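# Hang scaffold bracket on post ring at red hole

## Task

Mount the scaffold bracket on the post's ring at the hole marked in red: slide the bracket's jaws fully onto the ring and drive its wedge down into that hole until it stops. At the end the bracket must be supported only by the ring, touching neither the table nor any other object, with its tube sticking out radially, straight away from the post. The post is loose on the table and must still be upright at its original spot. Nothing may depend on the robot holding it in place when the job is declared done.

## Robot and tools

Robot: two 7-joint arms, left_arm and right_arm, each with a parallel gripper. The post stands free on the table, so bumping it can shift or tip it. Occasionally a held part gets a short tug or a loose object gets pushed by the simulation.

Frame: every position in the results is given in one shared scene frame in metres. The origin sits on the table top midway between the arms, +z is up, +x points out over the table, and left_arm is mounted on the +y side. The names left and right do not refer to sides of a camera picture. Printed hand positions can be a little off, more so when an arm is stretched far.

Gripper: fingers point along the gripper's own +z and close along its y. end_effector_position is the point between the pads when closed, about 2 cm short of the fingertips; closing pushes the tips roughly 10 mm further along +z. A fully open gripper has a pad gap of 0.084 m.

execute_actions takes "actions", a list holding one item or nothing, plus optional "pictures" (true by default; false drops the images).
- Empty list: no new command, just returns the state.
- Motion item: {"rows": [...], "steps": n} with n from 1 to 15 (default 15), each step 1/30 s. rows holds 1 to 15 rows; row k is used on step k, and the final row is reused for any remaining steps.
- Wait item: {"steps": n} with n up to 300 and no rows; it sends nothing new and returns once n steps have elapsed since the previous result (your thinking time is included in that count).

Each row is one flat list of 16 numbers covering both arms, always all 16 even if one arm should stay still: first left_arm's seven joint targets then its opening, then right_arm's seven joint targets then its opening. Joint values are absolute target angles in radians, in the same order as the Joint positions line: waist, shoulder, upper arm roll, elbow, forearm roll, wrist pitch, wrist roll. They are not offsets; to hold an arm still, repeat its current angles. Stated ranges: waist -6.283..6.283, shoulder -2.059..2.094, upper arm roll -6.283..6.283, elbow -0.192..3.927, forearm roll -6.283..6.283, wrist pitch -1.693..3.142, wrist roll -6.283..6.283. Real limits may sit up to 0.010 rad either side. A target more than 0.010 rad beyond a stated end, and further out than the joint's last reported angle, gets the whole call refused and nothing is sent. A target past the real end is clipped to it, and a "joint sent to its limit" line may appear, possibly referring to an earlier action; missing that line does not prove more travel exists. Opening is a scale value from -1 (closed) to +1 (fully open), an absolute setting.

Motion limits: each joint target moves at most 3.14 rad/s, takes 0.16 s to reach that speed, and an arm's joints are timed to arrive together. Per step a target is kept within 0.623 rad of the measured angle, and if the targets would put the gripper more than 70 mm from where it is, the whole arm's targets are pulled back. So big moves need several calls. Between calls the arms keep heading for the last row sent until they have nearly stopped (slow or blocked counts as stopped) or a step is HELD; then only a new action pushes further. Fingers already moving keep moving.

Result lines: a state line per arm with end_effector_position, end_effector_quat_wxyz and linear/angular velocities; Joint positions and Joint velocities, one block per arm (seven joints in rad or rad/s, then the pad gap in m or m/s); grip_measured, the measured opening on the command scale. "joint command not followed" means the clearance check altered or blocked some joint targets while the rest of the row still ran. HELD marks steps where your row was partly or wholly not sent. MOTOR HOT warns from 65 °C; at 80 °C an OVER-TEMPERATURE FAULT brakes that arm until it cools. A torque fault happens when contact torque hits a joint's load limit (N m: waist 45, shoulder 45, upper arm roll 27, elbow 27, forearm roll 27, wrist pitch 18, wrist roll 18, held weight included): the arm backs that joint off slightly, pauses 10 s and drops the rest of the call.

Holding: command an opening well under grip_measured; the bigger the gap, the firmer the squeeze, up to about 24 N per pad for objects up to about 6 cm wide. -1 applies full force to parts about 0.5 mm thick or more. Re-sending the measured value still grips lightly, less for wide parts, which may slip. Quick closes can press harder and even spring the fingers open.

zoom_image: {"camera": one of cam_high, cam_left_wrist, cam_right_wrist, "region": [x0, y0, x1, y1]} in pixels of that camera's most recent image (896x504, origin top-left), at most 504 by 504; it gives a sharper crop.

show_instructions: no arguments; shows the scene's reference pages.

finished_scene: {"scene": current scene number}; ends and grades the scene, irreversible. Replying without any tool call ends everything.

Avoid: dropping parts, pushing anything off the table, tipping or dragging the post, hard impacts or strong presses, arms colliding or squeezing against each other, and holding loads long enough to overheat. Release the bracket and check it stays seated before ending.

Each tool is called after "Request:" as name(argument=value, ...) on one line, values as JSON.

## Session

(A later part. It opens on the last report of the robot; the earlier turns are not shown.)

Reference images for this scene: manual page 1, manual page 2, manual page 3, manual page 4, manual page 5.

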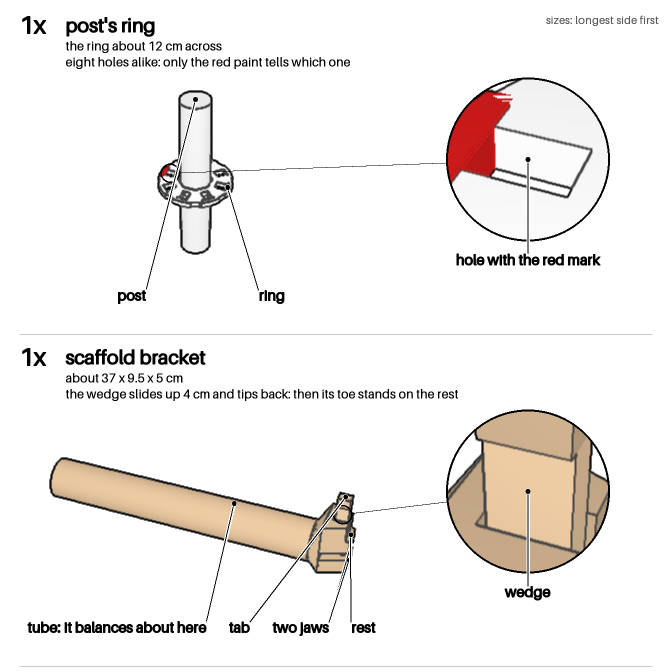

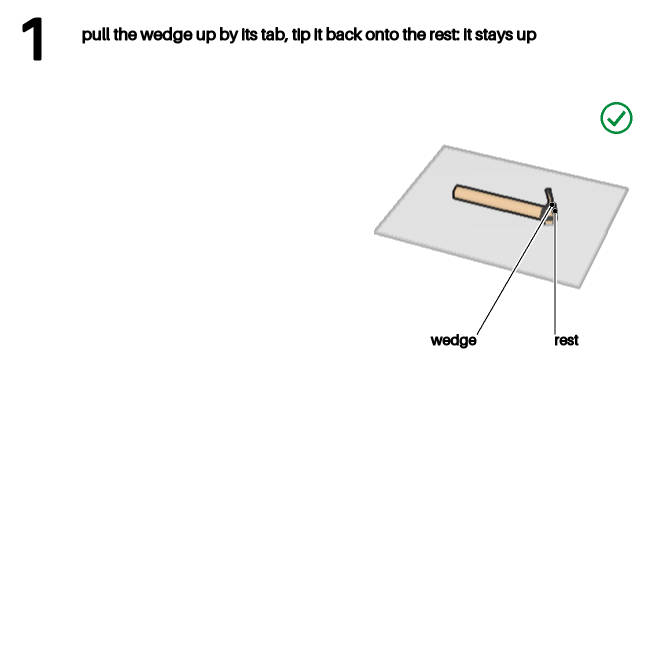

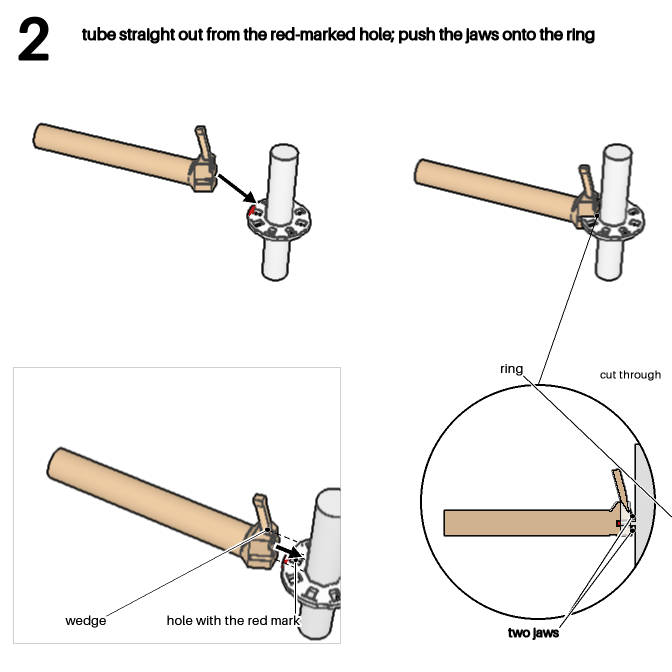

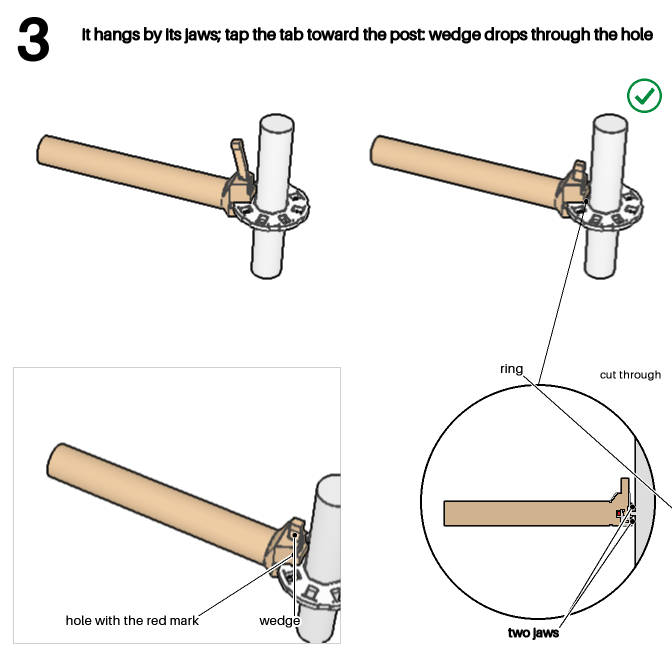

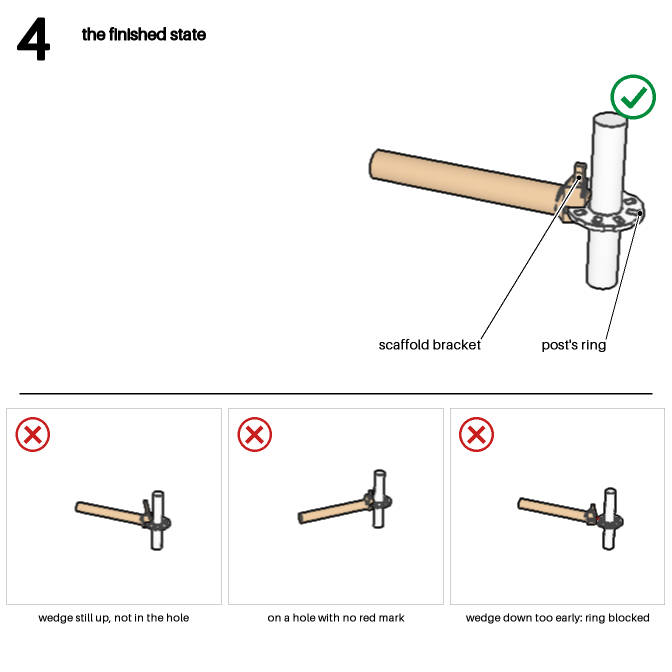

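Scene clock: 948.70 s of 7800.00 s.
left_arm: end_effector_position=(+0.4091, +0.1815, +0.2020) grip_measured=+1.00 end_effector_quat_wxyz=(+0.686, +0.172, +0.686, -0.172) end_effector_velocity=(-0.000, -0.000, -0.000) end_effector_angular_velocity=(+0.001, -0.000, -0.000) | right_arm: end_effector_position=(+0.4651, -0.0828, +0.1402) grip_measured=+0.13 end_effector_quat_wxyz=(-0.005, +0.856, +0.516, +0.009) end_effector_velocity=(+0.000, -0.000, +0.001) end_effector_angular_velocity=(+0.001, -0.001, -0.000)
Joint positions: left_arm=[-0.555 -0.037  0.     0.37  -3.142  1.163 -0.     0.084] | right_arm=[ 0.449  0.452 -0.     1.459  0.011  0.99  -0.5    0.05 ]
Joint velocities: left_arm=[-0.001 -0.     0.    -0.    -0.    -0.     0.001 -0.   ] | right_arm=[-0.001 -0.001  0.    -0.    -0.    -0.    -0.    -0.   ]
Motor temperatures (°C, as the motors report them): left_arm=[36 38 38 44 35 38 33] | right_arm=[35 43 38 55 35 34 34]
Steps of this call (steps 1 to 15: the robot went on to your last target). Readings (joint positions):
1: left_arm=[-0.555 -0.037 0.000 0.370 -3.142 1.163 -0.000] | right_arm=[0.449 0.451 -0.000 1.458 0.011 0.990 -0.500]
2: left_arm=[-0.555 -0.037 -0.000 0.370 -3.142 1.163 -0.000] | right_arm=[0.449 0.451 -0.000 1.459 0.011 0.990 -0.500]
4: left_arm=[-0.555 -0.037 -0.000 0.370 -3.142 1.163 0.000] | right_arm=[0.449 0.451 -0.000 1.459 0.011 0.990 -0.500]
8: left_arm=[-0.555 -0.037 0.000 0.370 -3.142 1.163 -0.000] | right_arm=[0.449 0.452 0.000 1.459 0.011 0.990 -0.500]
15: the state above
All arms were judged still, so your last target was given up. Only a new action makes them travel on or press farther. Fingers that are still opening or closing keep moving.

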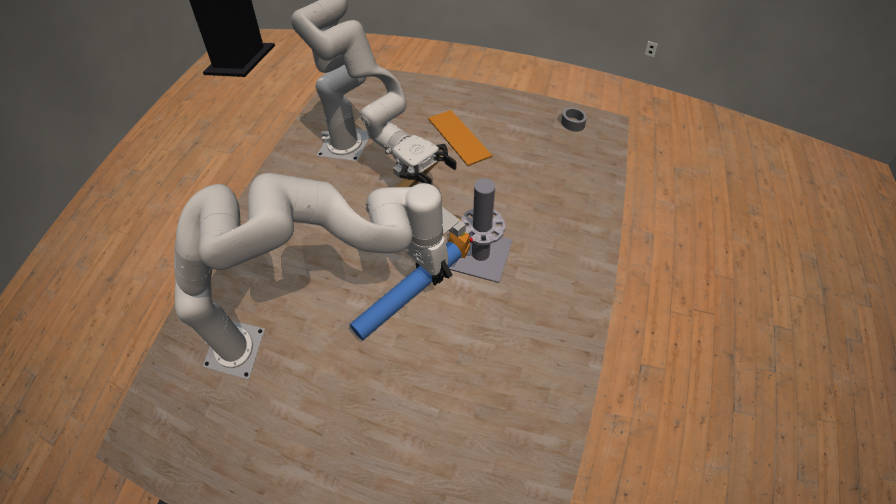

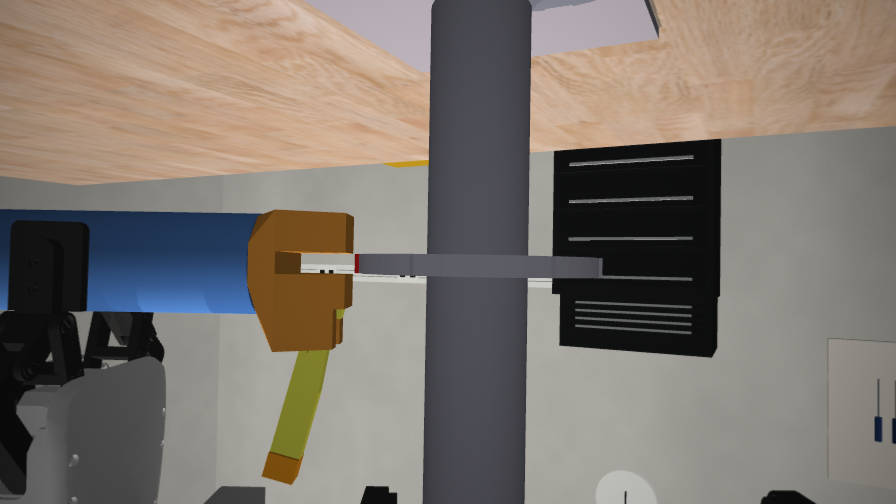

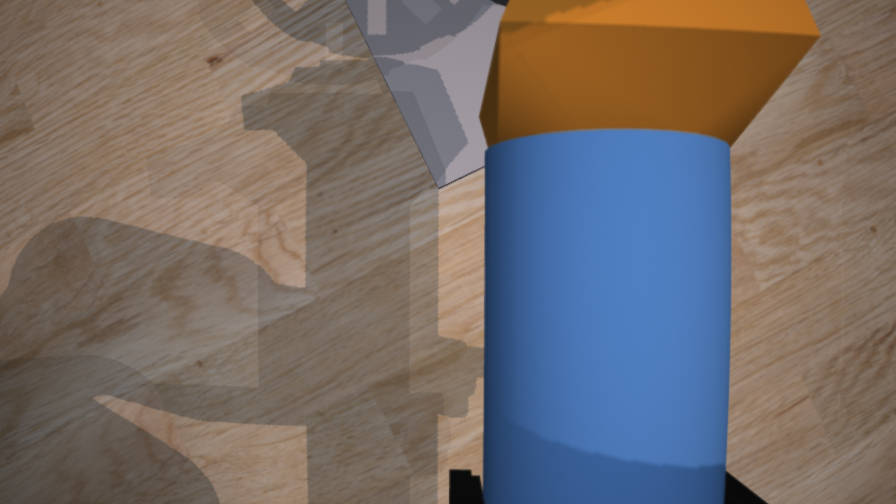

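Request:
execute_actions(actions=[{"rows":[[-0.555,-0.0373,0,0.3701,-3.1416,1.1634,0,1,0.4501,0.45478,0,1.46379,0.0114,0.99141,-0.4995,-1],[-0.555,-0.0373,0,0.3701,-3.1416,1.1634,0,1,0.4510,0.45799,0,1.46871,0.0113,0.99311,-0.4986,-1],[-0.555,-0.0373,0,0.3701,-3.1416,1.1634,0,1,0.4519,0.46120,0,1.47364,0.0113,0.99482,-0.4977,-1],[-0.555,-0.0373,0,0.3701,-3.1416,1.1634,0,1,0.4527,0.46443,0,1.47860,0.0112,0.99654,-0.4968,-1],[-0.555,-0.0373,0,0.3701,-3.1416,1.1634,0,1,0.4536,0.46765,0,1.48357,0.0112,0.99827,-0.4959,-1],[-0.555,-0.0373,0,0.3701,-3.1416,1.1634,0,1,0.4545,0.47090,0,1.48858,0.0112,1.00002,-0.4950,-1],[-0.555,-0.0373,0,0.3701,-3.1416,1.1634,0,1,0.4554,0.47415,0,1.49360,0.0111,1.00178,-0.4941,-1],[-0.555,-0.0373,0,0.3701,-3.1416,1.1634,0,1,0.4562,0.47742,0,1.49865,0.0111,1.00355,-0.4932,-1],[-0.555,-0.0373,0,0.3701,-3.1416,1.1634,0,1,0.4571,0.48069,0,1.50371,0.0111,1.00533,-0.4923,-1],[-0.555,-0.0373,0,0.3701,-3.1416,1.1634,0,1,0.4580,0.48398,0,1.50880,0.0110,1.00713,-0.4914,-1],[-0.555,-0.0373,0,0.3701,-3.1416,1.1634,0,1,0.4588,0.48727,0,1.51392,0.0110,1.00894,-0.4905,-1],[-0.555,-0.0373,0,0.3701,-3.1416,1.1634,0,1,0.4597,0.49058,0,1.51905,0.0110,1.01076,-0.4896,-1],[-0.555,-0.0373,0,0.3701,-3.1416,1.1634,0,1,0.4605,0.49389,0,1.52420,0.0109,1.01259,-0.4887,-1],[-0.555,-0.0373,0,0.3701,-3.1416,1.1634,0,1,0.4614,0.49722,0,1.52938,0.0109,1.01444,-0.4878,-1]],"steps":15}], pictures=false)

Request:
execute_actions(actions=[{"steps":15}])

Request:
zoom_image(camera="cam_left_wrist", region=[290, 225, 440, 300])

Scene clock: 974.03 s of 7800.00 s.
left_arm: end_effector_position=(+0.4091, +0.1815, +0.2020) grip_measured=+1.00 end_effector_quat_wxyz=(+0.686, +0.172, +0.686, -0.172) end_effector_velocity=(-0.000, +0.001, -0.000) end_effector_angular_velocity=(-0.000, +0.001, +0.001) | right_arm: end_effector_position=(+0.4711, -0.0714, +0.1402) grip_measured=+0.13 end_effector_quat_wxyz=(-0.005, +0.856, +0.517, +0.009) end_effector_velocity=(+0.015, +0.026, +0.000) end_effector_angular_velocity=(+0.001, -0.003, -0.002)
Joint positions: left_arm=[-0.555 -0.037 -0.     0.37  -3.142  1.163 -0.     0.084] | right_arm=[ 0.459  0.49   0.     1.517  0.011  1.01  -0.49   0.05 ]
Joint velocities: left_arm=[ 0.    -0.     0.001 -0.001 -0.     0.    -0.001 -0.   ] | right_arm=[ 0.023  0.091 -0.002  0.141 -0.001  0.047  0.025  0.   ]
Motor temperatures (°C, as the motors report them): left_arm=[36 38 38 44 35 38 33] | right_arm=[35 43 38 55 35 34 34]
Steps of this call (steps 1 to 90: nothing new was sent; then 21.83 s passed at rest; steps 91 to 105: all 15 steps of this action). Readings (joint positions):
91: left_arm=[-0.555 -0.037 -0.000 0.370 -3.142 1.163 0.000] | right_arm=[0.449 0.452 -0.000 1.459 0.011 0.990 -0.500]
92: left_arm=[-0.555 -0.037 -0.000 0.370 -3.142 1.163 0.000] | right_arm=[0.449 0.452 -0.000 1.460 0.011 0.990 -0.500]
94: left_arm=[-0.555 -0.037 0.000 0.370 -3.142 1.163 0.000] | right_arm=[0.450 0.456 -0.000 1.466 0.011 0.992 -0.499]
98: left_arm=[-0.555 -0.037 -0.000 0.370 -3.142 1.163 -0.000] | right_arm=[0.453 0.467 0.000 1.483 0.011 0.998 -0.496]
105: the state above

Scene clock: 974.53 s of 7800.00 s.
left_arm: end_effector_position=(+0.4091, +0.1815, +0.2020) grip_measured=+1.00 end_effector_quat_wxyz=(+0.686, +0.172, +0.686, -0.172) end_effector_velocity=(+0.000, +0.000, -0.000) end_effector_angular_velocity=(-0.000, +0.000, +0.000) | right_arm: end_effector_position=(+0.4723, -0.0692, +0.1402) grip_measured=+0.13 end_effector_quat_wxyz=(-0.005, +0.856, +0.516, +0.009) end_effector_velocity=(-0.001, +0.001, +0.000) end_effector_angular_velocity=(+0.001, +0.000, +0.001)
Joint positions: left_arm=[-0.555 -0.037 -0.     0.37  -3.142  1.163  0.     0.084] | right_arm=[ 0.461  0.497 -0.     1.529  0.011  1.014 -0.488  0.05 ]
Joint velocities: left_arm=[ 0.    -0.     0.    -0.     0.     0.    -0.001  0.   ] | right_arm=[ 0.001  0.001  0.001  0.001  0.001  0.     0.    -0.   ]
Motor temperatures (°C, as the motors report them): left_arm=[36 38 38 44 35 38 33] | right_arm=[35 43 38 55 35 34 34]
Steps of this call (steps 1 to 15: the robot went on to your last target). Readings (joint positions):
1: left_arm=[-0.555 -0.037 0.000 0.370 -3.142 1.163 0.000] | right_arm=[0.460 0.492 0.000 1.521 0.011 1.011 -0.489]
2: left_arm=[-0.555 -0.037 -0.000 0.370 -3.142 1.163 -0.000] | right_arm=[0.461 0.494 0.000 1.524 0.011 1.012 -0.489]
4: left_arm=[-0.555 -0.037 0.000 0.370 -3.142 1.163 -0.000] | right_arm=[0.461 0.496 0.000 1.527 0.011 1.013 -0.488]
8: left_arm=[-0.555 -0.037 0.000 0.370 -3.142 1.163 -0.000] | right_arm=[0.461 0.497 -0.000 1.529 0.011 1.014 -0.488]
15: the state above

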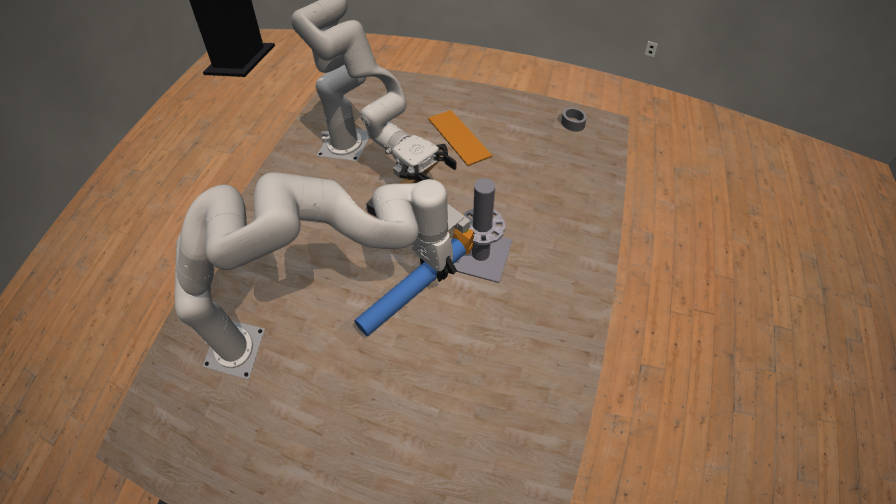

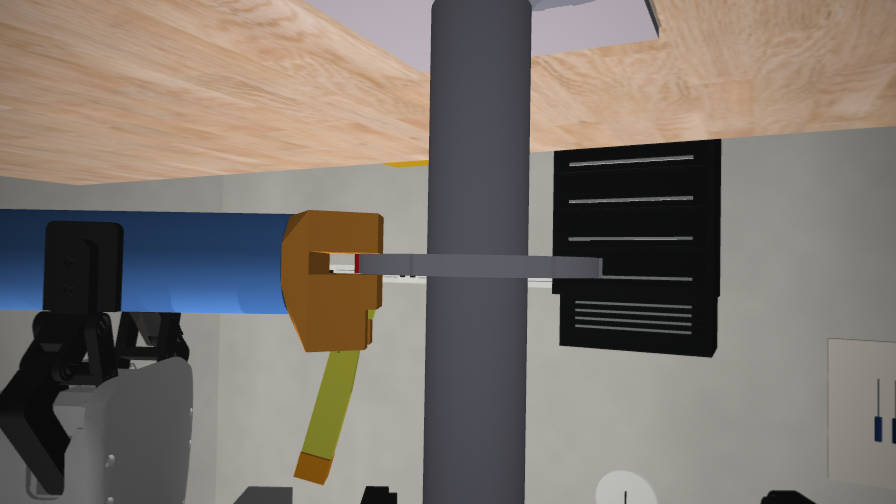

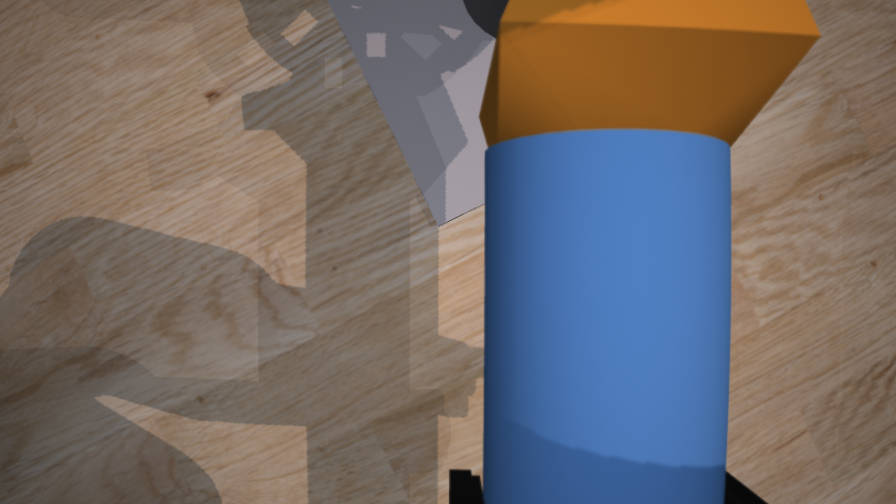

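Region (290, 225, 440, 300) of cam_left_wrist's 896x504 image, scaled by 3.360, with more detail than that image has.

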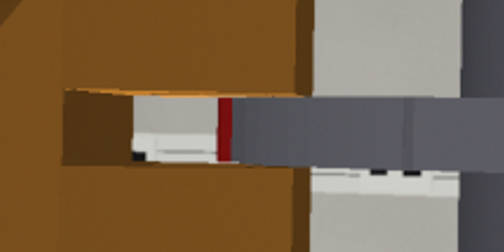

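Request:
execute_actions(actions=[{"rows":[[-0.555,-0.0373,0,0.3701,-3.1416,1.1634,0,1,0.4623,0.50056,0,1.53458,0.0109,1.01630,-0.4869,-1],[-0.555,-0.0373,0,0.3701,-3.1416,1.1634,0,1,0.4631,0.50390,0,1.53981,0.0108,1.01817,-0.4860,-1],[-0.555,-0.0373,0,0.3701,-3.1416,1.1634,0,1,0.4639,0.50726,0,1.54504,0.0108,1.02005,-0.4852,-1],[-0.555,-0.0373,0,0.3701,-3.1416,1.1634,0,1,0.4648,0.51062,0,1.55031,0.0108,1.02194,-0.4843,-1],[-0.555,-0.0373,0,0.3701,-3.1416,1.1634,0,1,0.4656,0.51400,0,1.55560,0.0107,1.02385,-0.4834,-1],[-0.555,-0.0373,0,0.3701,-3.1416,1.1634,0,1,0.4665,0.51738,0,1.56092,0.0107,1.02577,-0.4825,-1],[-0.555,-0.0373,0,0.3701,-3.1416,1.1634,0,1,0.4673,0.52078,0,1.56624,0.0107,1.02770,-0.4817,-1],[-0.555,-0.0373,0,0.3701,-3.1416,1.1634,0,1,0.4681,0.52418,0,1.57160,0.0106,1.02964,-0.4808,-1],[-0.555,-0.0373,0,0.3701,-3.1416,1.1634,0,1,0.4690,0.52760,0,1.57698,0.0106,1.03160,-0.4799,-1],[-0.555,-0.0373,0,0.3701,-3.1416,1.1634,0,1,0.4698,0.53102,0,1.58238,0.0106,1.03356,-0.4791,-1],[-0.555,-0.0373,0,0.3701,-3.1416,1.1634,0,1,0.4706,0.53445,0,1.58779,0.0106,1.03553,-0.4782,-1],[-0.555,-0.0373,0,0.3701,-3.1416,1.1634,0,1,0.4714,0.53789,0,1.59324,0.0105,1.03752,-0.4774,-1],[-0.555,-0.0373,0,0.3701,-3.1416,1.1634,0,1,0.4723,0.54135,0,1.59871,0.0105,1.03953,-0.4765,-1],[-0.555,-0.0373,0,0.3701,-3.1416,1.1634,0,1,0.4731,0.54482,0,1.60420,0.0105,1.04154,-0.4757,-1]],"steps":15}], pictures=false)

Request:
execute_actions(actions=[{"steps":15}])

Request:
zoom_image(camera="cam_left_wrist", region=[320, 225, 450, 300])

Scene clock: 1014.97 s of 7800.00 s.
left_arm: end_effector_position=(+0.4091, +0.1815, +0.2020) grip_measured=+1.00 end_effector_quat_wxyz=(+0.686, +0.172, +0.686, -0.172) end_effector_velocity=(-0.000, -0.000, -0.000) end_effector_angular_velocity=(+0.000, +0.000, -0.000) | right_arm: end_effector_position=(+0.4783, -0.0577, +0.1402) grip_measured=+0.13 end_effector_quat_wxyz=(-0.005, +0.856, +0.517, +0.009) end_effector_velocity=(+0.015, +0.025, -0.001) end_effector_angular_velocity=(-0.000, -0.001, +0.000)
Joint positions: left_arm=[-0.555 -0.037 -0.     0.37  -3.142  1.163  0.     0.084] | right_arm=[ 0.471  0.537  0.     1.591  0.011  1.037 -0.478  0.05 ]
Joint velocities: left_arm=[ 0.  0. -0. -0. -0. -0.  0. -0.] | right_arm=[ 0.021  0.097 -0.001  0.149 -0.001  0.051  0.02   0.   ]
Motor temperatures (°C, as the motors report them): left_arm=[36 38 38 44 35 38 33] | right_arm=[35 44 38 55 35 34 34]
Steps of this call (steps 1 to 15: the robot went on to your last target; steps 16 to 90: nothing new was sent; then 36.93 s passed at rest; steps 91 to 105: all 15 steps of this action). Readings (joint positions):
91: left_arm=[-0.555 -0.037 0.000 0.370 -3.142 1.163 -0.000] | right_arm=[0.461 0.497 -0.000 1.529 0.011 1.015 -0.488]
92: left_arm=[-0.555 -0.037 -0.000 0.370 -3.142 1.163 -0.000] | right_arm=[0.462 0.498 -0.000 1.531 0.011 1.015 -0.488]
94: left_arm=[-0.555 -0.037 -0.000 0.370 -3.142 1.163 -0.000] | right_arm=[0.462 0.502 -0.000 1.536 0.011 1.017 -0.487]
98: left_arm=[-0.555 -0.037 0.000 0.370 -3.142 1.163 -0.000] | right_arm=[0.465 0.513 0.000 1.555 0.011 1.023 -0.484]
105: the state above

Scene clock: 1015.47 s of 7800.00 s.
left_arm: end_effector_position=(+0.4091, +0.1815, +0.2020) grip_measured=+1.00 end_effector_quat_wxyz=(+0.686, +0.172, +0.686, -0.172) end_effector_velocity=(+0.001, +0.001, +0.001) end_effector_angular_velocity=(-0.001, -0.001, +0.002) | right_arm: end_effector_position=(+0.4795, -0.0555, +0.1403) grip_measured=+0.13 end_effector_quat_wxyz=(-0.005, +0.856, +0.517, +0.009) end_effector_velocity=(-0.001, +0.001, -0.000) end_effector_angular_velocity=(-0.000, +0.000, +0.003)
Joint positions: left_arm=[-0.555 -0.037 -0.     0.37  -3.142  1.163 -0.     0.084] | right_arm=[ 0.473  0.545 -0.     1.604  0.011  1.042 -0.476  0.05 ]
Joint velocities: left_arm=[ 0.002 -0.     0.     0.001 -0.    -0.    -0.001  0.   ] | right_arm=[ 0.001  0.     0.001  0.    -0.001  0.     0.     0.   ]
Motor temperatures (°C, as the motors report them): left_arm=[36 38 38 44 35 38 33] | right_arm=[35 44 38 55 35 34 34]
Steps of this call (steps 1 to 15: the robot went on to your last target). Readings (joint positions):
1: left_arm=[-0.555 -0.037 -0.000 0.370 -3.142 1.163 -0.000] | right_arm=[0.472 0.540 0.000 1.596 0.011 1.038 -0.477]
2: left_arm=[-0.555 -0.037 -0.000 0.370 -3.142 1.163 0.000] | right_arm=[0.472 0.541 0.000 1.599 0.011 1.039 -0.477]
4: left_arm=[-0.555 -0.037 0.000 0.370 -3.142 1.163 -0.000] | right_arm=[0.473 0.543 0.000 1.602 0.011 1.040 -0.476]
8: left_arm=[-0.555 -0.037 -0.000 0.370 -3.142 1.163 0.000] | right_arm=[0.473 0.544 -0.000 1.603 0.010 1.041 -0.476]
15: the state above

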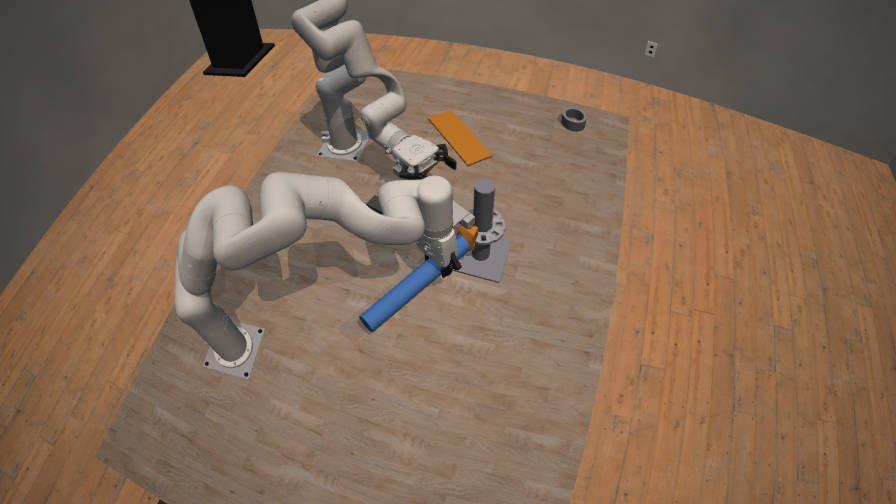

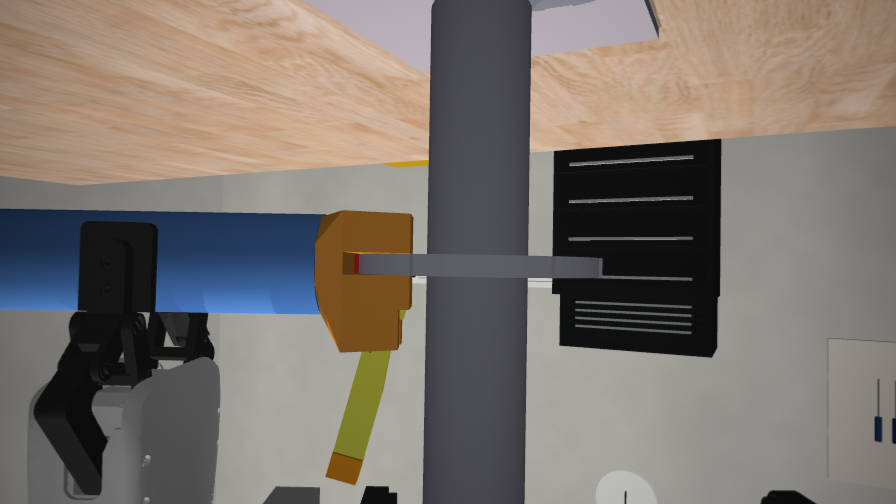

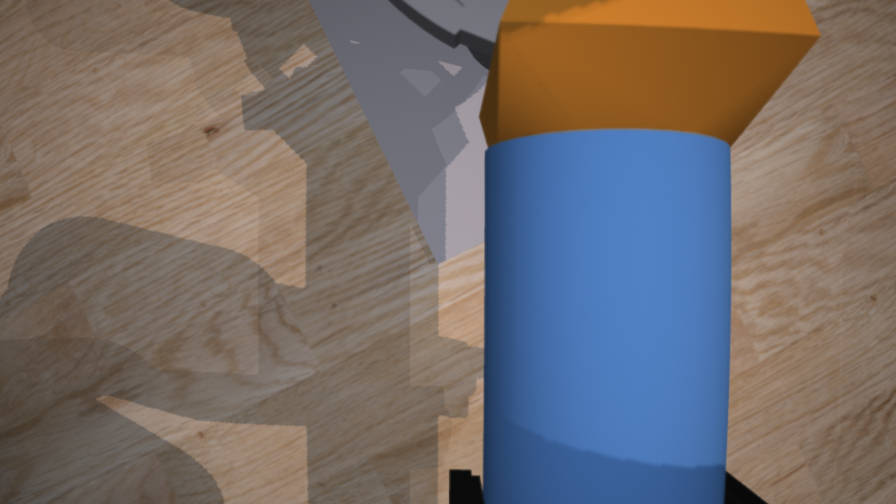

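Region (320, 225, 450, 300) of cam_left_wrist's 896x504 image, scaled by 3.877, with more detail than that image has; it fills the top 291 rows of this view, and the rest is white.

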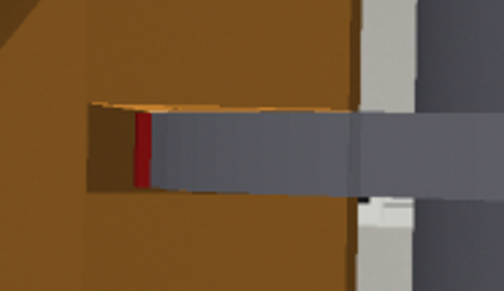

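Request:
execute_actions(actions=[{"rows":[[-0.555,-0.0373,0,0.3701,-3.1416,1.1634,0,1,0.4735,0.54655,0,1.60695,0.0105,1.04255,-0.4752,-1],[-0.555,-0.0373,0,0.3701,-3.1416,1.1634,0,1,0.4739,0.54829,0,1.60970,0.0105,1.04357,-0.4748,-1],[-0.555,-0.0373,0,0.3701,-3.1416,1.1634,0,1,0.4743,0.55003,0,1.61246,0.0104,1.04459,-0.4744,-1],[-0.555,-0.0373,0,0.3701,-3.1416,1.1634,0,1,0.4747,0.55178,0,1.61523,0.0104,1.04561,-0.4740,-1],[-0.555,-0.0373,0,0.3701,-3.1416,1.1634,0,1,0.4751,0.55341,0,1.61782,0.0104,1.04657,-0.4736,-1],[-0.555,-0.0373,0,0.3701,-3.1416,1.1634,0,1,0.4754,0.55504,0,1.62042,0.0104,1.04752,-0.4732,-1],[-0.555,-0.0373,0,0.3701,-3.1416,1.1634,0,1,0.4758,0.55667,0,1.62301,0.0104,1.04848,-0.4728,-1]],"steps":15}])

Request:
execute_actions(actions=[{"rows":[[-0.555,-0.0373,0,0.3701,-3.1416,1.1634,0,1,0.4758,0.55667,0,1.62301,0.0104,1.04848,-0.4728,-0.5],[-0.555,-0.0373,0,0.3701,-3.1416,1.1634,0,1,0.4758,0.55667,0,1.62301,0.0104,1.04848,-0.4728,-0.2],[-0.555,-0.0373,0,0.3701,-3.1416,1.1634,0,1,0.4758,0.55667,0,1.62301,0.0104,1.04848,-0.4728,0.0],[-0.555,-0.0373,0,0.3701,-3.1416,1.1634,0,1,0.4758,0.55667,0,1.62301,0.0104,1.04848,-0.4728,0.06],[-0.555,-0.0373,0,0.3701,-3.1416,1.1634,0,1,0.4758,0.55667,0,1.62301,0.0104,1.04848,-0.4728,0.10],[-0.555,-0.0373,0,0.3701,-3.1416,1.1634,0,1,0.4758,0.55667,0,1.62301,0.0104,1.04848,-0.4728,0.13],[-0.555,-0.0373,0,0.3701,-3.1416,1.1634,0,1,0.4758,0.55667,0,1.62301,0.0104,1.04848,-0.4728,0.15],[-0.555,-0.0373,0,0.3701,-3.1416,1.1634,0,1,0.4758,0.55667,0,1.62301,0.0104,1.04848,-0.4728,0.17],[-0.555,-0.0373,0,0.3701,-3.1416,1.1634,0,1,0.4758,0.55667,0,1.62301,0.0104,1.04848,-0.4728,0.19],[-0.555,-0.0373,0,0.3701,-3.1416,1.1634,0,1,0.4758,0.55667,0,1.62301,0.0104,1.04848,-0.4728,0.21],[-0.555,-0.0373,0,0.3701,-3.1416,1.1634,0,1,0.4758,0.55667,0,1.62301,0.0104,1.04848,-0.4728,0.24],[-0.555,-0.0373,0,0.3701,-3.1416,1.1634,0,1,0.4758,0.55667,0,1.62301,0.0104,1.04848,-0.4728,0.28],[-0.555,-0.0373,0,0.3701,-3.1416,1.1634,0,1,0.4758,0.55667,0,1.62301,0.0104,1.04848,-0.4728,0.35],[-0.555,-0.0373,0,0.3701,-3.1416,1.1634,0,1,0.4758,0.55667,0,1.62301,0.0104,1.04848,-0.4728,0.5],[-0.555,-0.0373,0,0.3701,-3.1416,1.1634,0,1,0.4758,0.55667,0,1.62301,0.0104,1.04848,-0.4728,0.8]],"steps":15}])

Scene clock: 1062.87 s of 7800.00 s.
left_arm: end_effector_position=(+0.4091, +0.1815, +0.2020) grip_measured=+1.00 end_effector_quat_wxyz=(+0.686, +0.172, +0.686, -0.172) end_effector_velocity=(-0.000, -0.000, +0.000) end_effector_angular_velocity=(+0.000, -0.000, -0.000) | right_arm: end_effector_position=(+0.4809, -0.0528, +0.1400) grip_measured=+0.13 end_effector_quat_wxyz=(-0.005, +0.856, +0.516, +0.008) end_effector_velocity=(+0.000, +0.000, -0.000) end_effector_angular_velocity=(-0.001, +0.001, +0.000)
Joint positions: left_arm=[-0.555 -0.037 -0.     0.37  -3.142  1.163  0.     0.084] | right_arm=[ 0.476  0.556 -0.     1.622  0.01   1.049 -0.473  0.05 ]
Joint velocities: left_arm=[ 0.     0.    -0.001  0.    -0.    -0.     0.    -0.   ] | right_arm=[-0.     0.003  0.     0.003 -0.     0.002  0.    -0.   ]
Motor temperatures (°C, as the motors report them): left_arm=[36 38 38 44 35 38 33] | right_arm=[35 44 38 56 35 34 34]
Steps of this call (steps 1 to 15: the robot went on to your last target; steps 16 to 90: nothing new was sent; then 43.90 s passed at rest; steps 91 to 105: all 15 steps of this action). Readings (joint positions):
91: left_arm=[-0.555 -0.037 0.000 0.370 -3.142 1.163 -0.000] | right_arm=[0.473 0.545 -0.000 1.604 0.011 1.042 -0.476]
92: left_arm=[-0.555 -0.037 0.000 0.370 -3.142 1.163 -0.000] | right_arm=[0.473 0.545 -0.000 1.605 0.010 1.042 -0.476]
94: left_arm=[-0.555 -0.037 -0.000 0.370 -3.142 1.163 -0.000] | right_arm=[0.474 0.547 -0.000 1.608 0.010 1.043 -0.475]
98: left_arm=[-0.555 -0.037 -0.000 0.370 -3.142 1.163 -0.000] | right_arm=[0.475 0.553 0.000 1.617 0.010 1.046 -0.474]
105: the state above

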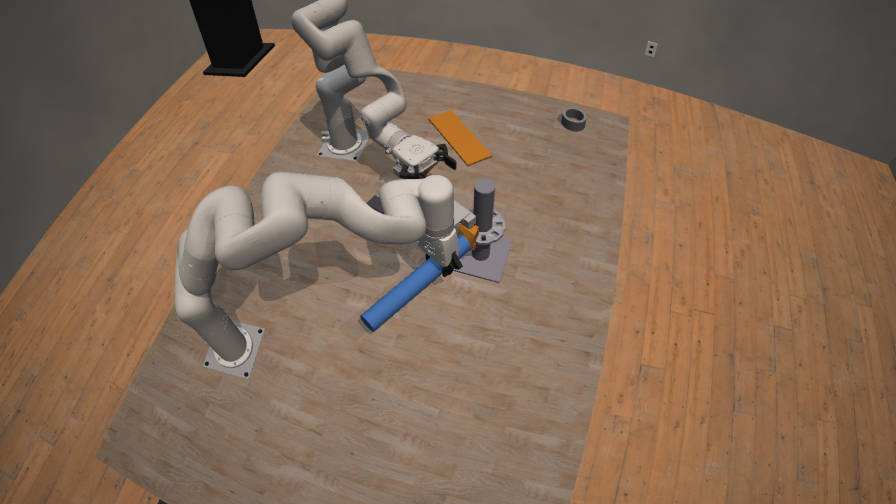

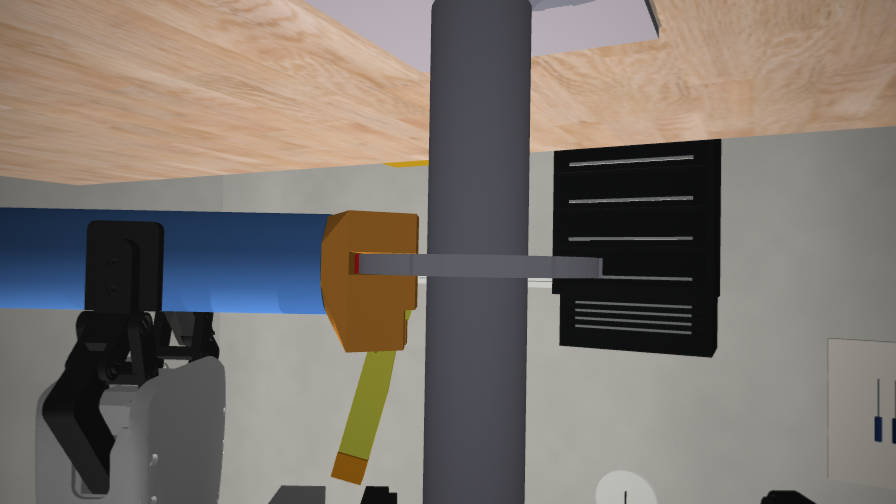

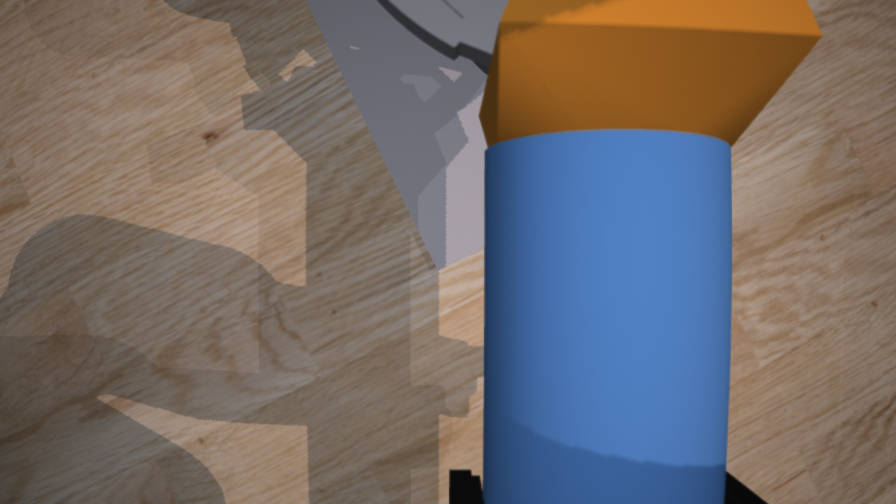

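Scene clock: 1063.37 s of 7800.00 s.
left_arm: end_effector_position=(+0.4091, +0.1815, +0.2020) grip_measured=+1.00 end_effector_quat_wxyz=(+0.686, +0.172, +0.686, -0.172) end_effector_velocity=(-0.000, -0.000, -0.000) end_effector_angular_velocity=(+0.000, +0.000, -0.001) | right_arm: end_effector_position=(+0.4828, -0.0509, +0.1436) grip_measured=+0.54 end_effector_quat_wxyz=(-0.006, +0.856, +0.517, +0.013) end_effector_velocity=(-0.018, -0.017, -0.044) end_effector_angular_velocity=(-0.061, +0.079, -0.002)
Joint positions: left_arm=[-0.555 -0.037  0.     0.37  -3.142  1.163 -0.     0.084] | right_arm=[ 0.476  0.554  0.     1.626  0.011  1.047 -0.473  0.067]
Joint velocities: left_arm=[-0.002  0.     0.001 -0.    -0.     0.     0.    -0.   ] | right_arm=[-0.002  0.037 -0.004 -0.047 -0.002  0.016 -0.003  0.185]
Motor temperatures (°C, as the motors report them): left_arm=[36 38 38 44 35 38 33] | right_arm=[35 44 38 56 35 34 34]
Steps of this call (steps 1 to 15: all 15 steps of this action). Readings (joint positions):
1: left_arm=[-0.555 -0.037 0.000 0.370 -3.142 1.163 0.000] | right_arm=[0.476 0.556 -0.000 1.622 0.010 1.050 -0.473]
2: left_arm=[-0.555 -0.037 -0.000 0.370 -3.142 1.163 -0.000] | right_arm=[0.476 0.556 -0.000 1.622 0.010 1.050 -0.473]
4: left_arm=[-0.555 -0.037 0.000 0.370 -3.142 1.163 0.000] | right_arm=[0.476 0.556 -0.000 1.622 0.010 1.049 -0.473]
8: left_arm=[-0.555 -0.037 -0.000 0.370 -3.142 1.163 -0.000] | right_arm=[0.476 0.556 -0.000 1.624 0.010 1.048 -0.473]
15: the state above

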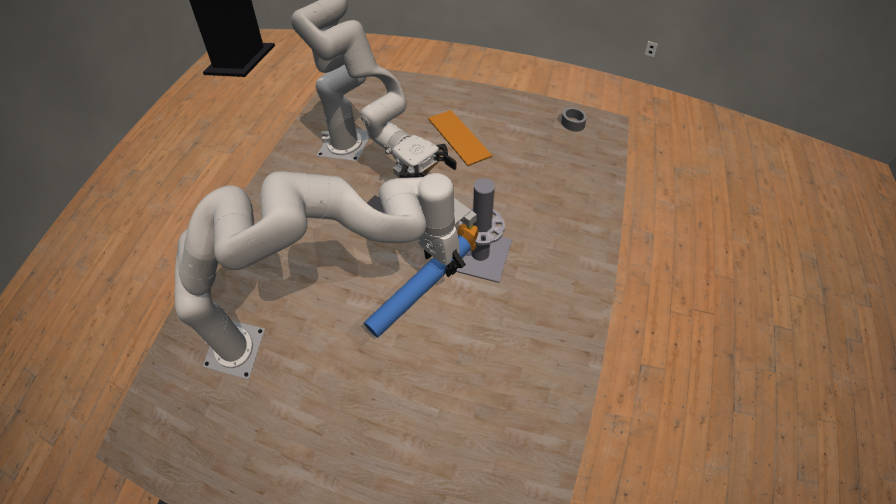

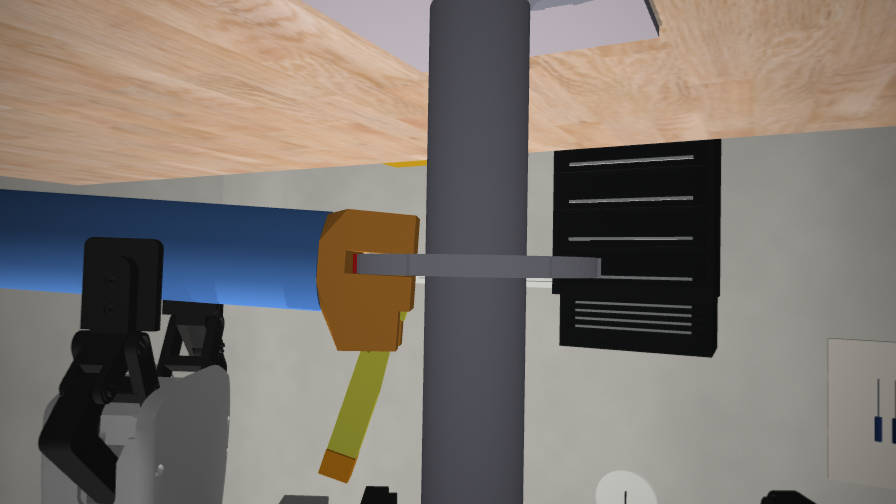

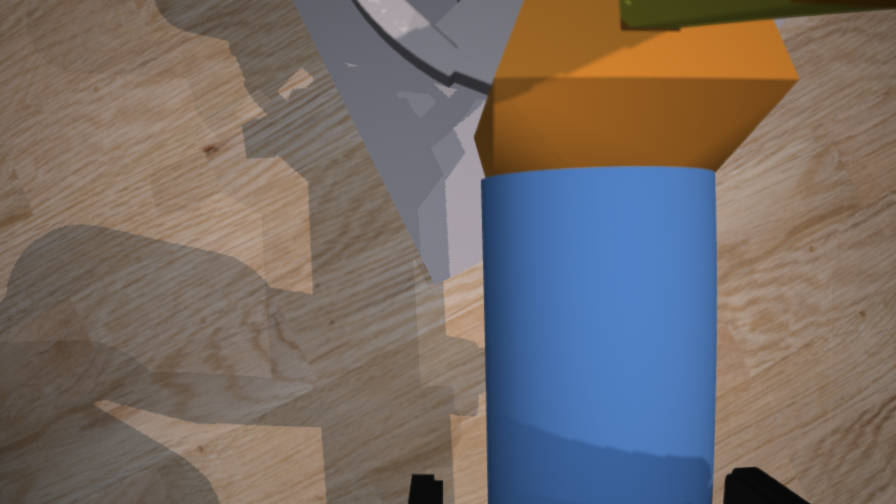

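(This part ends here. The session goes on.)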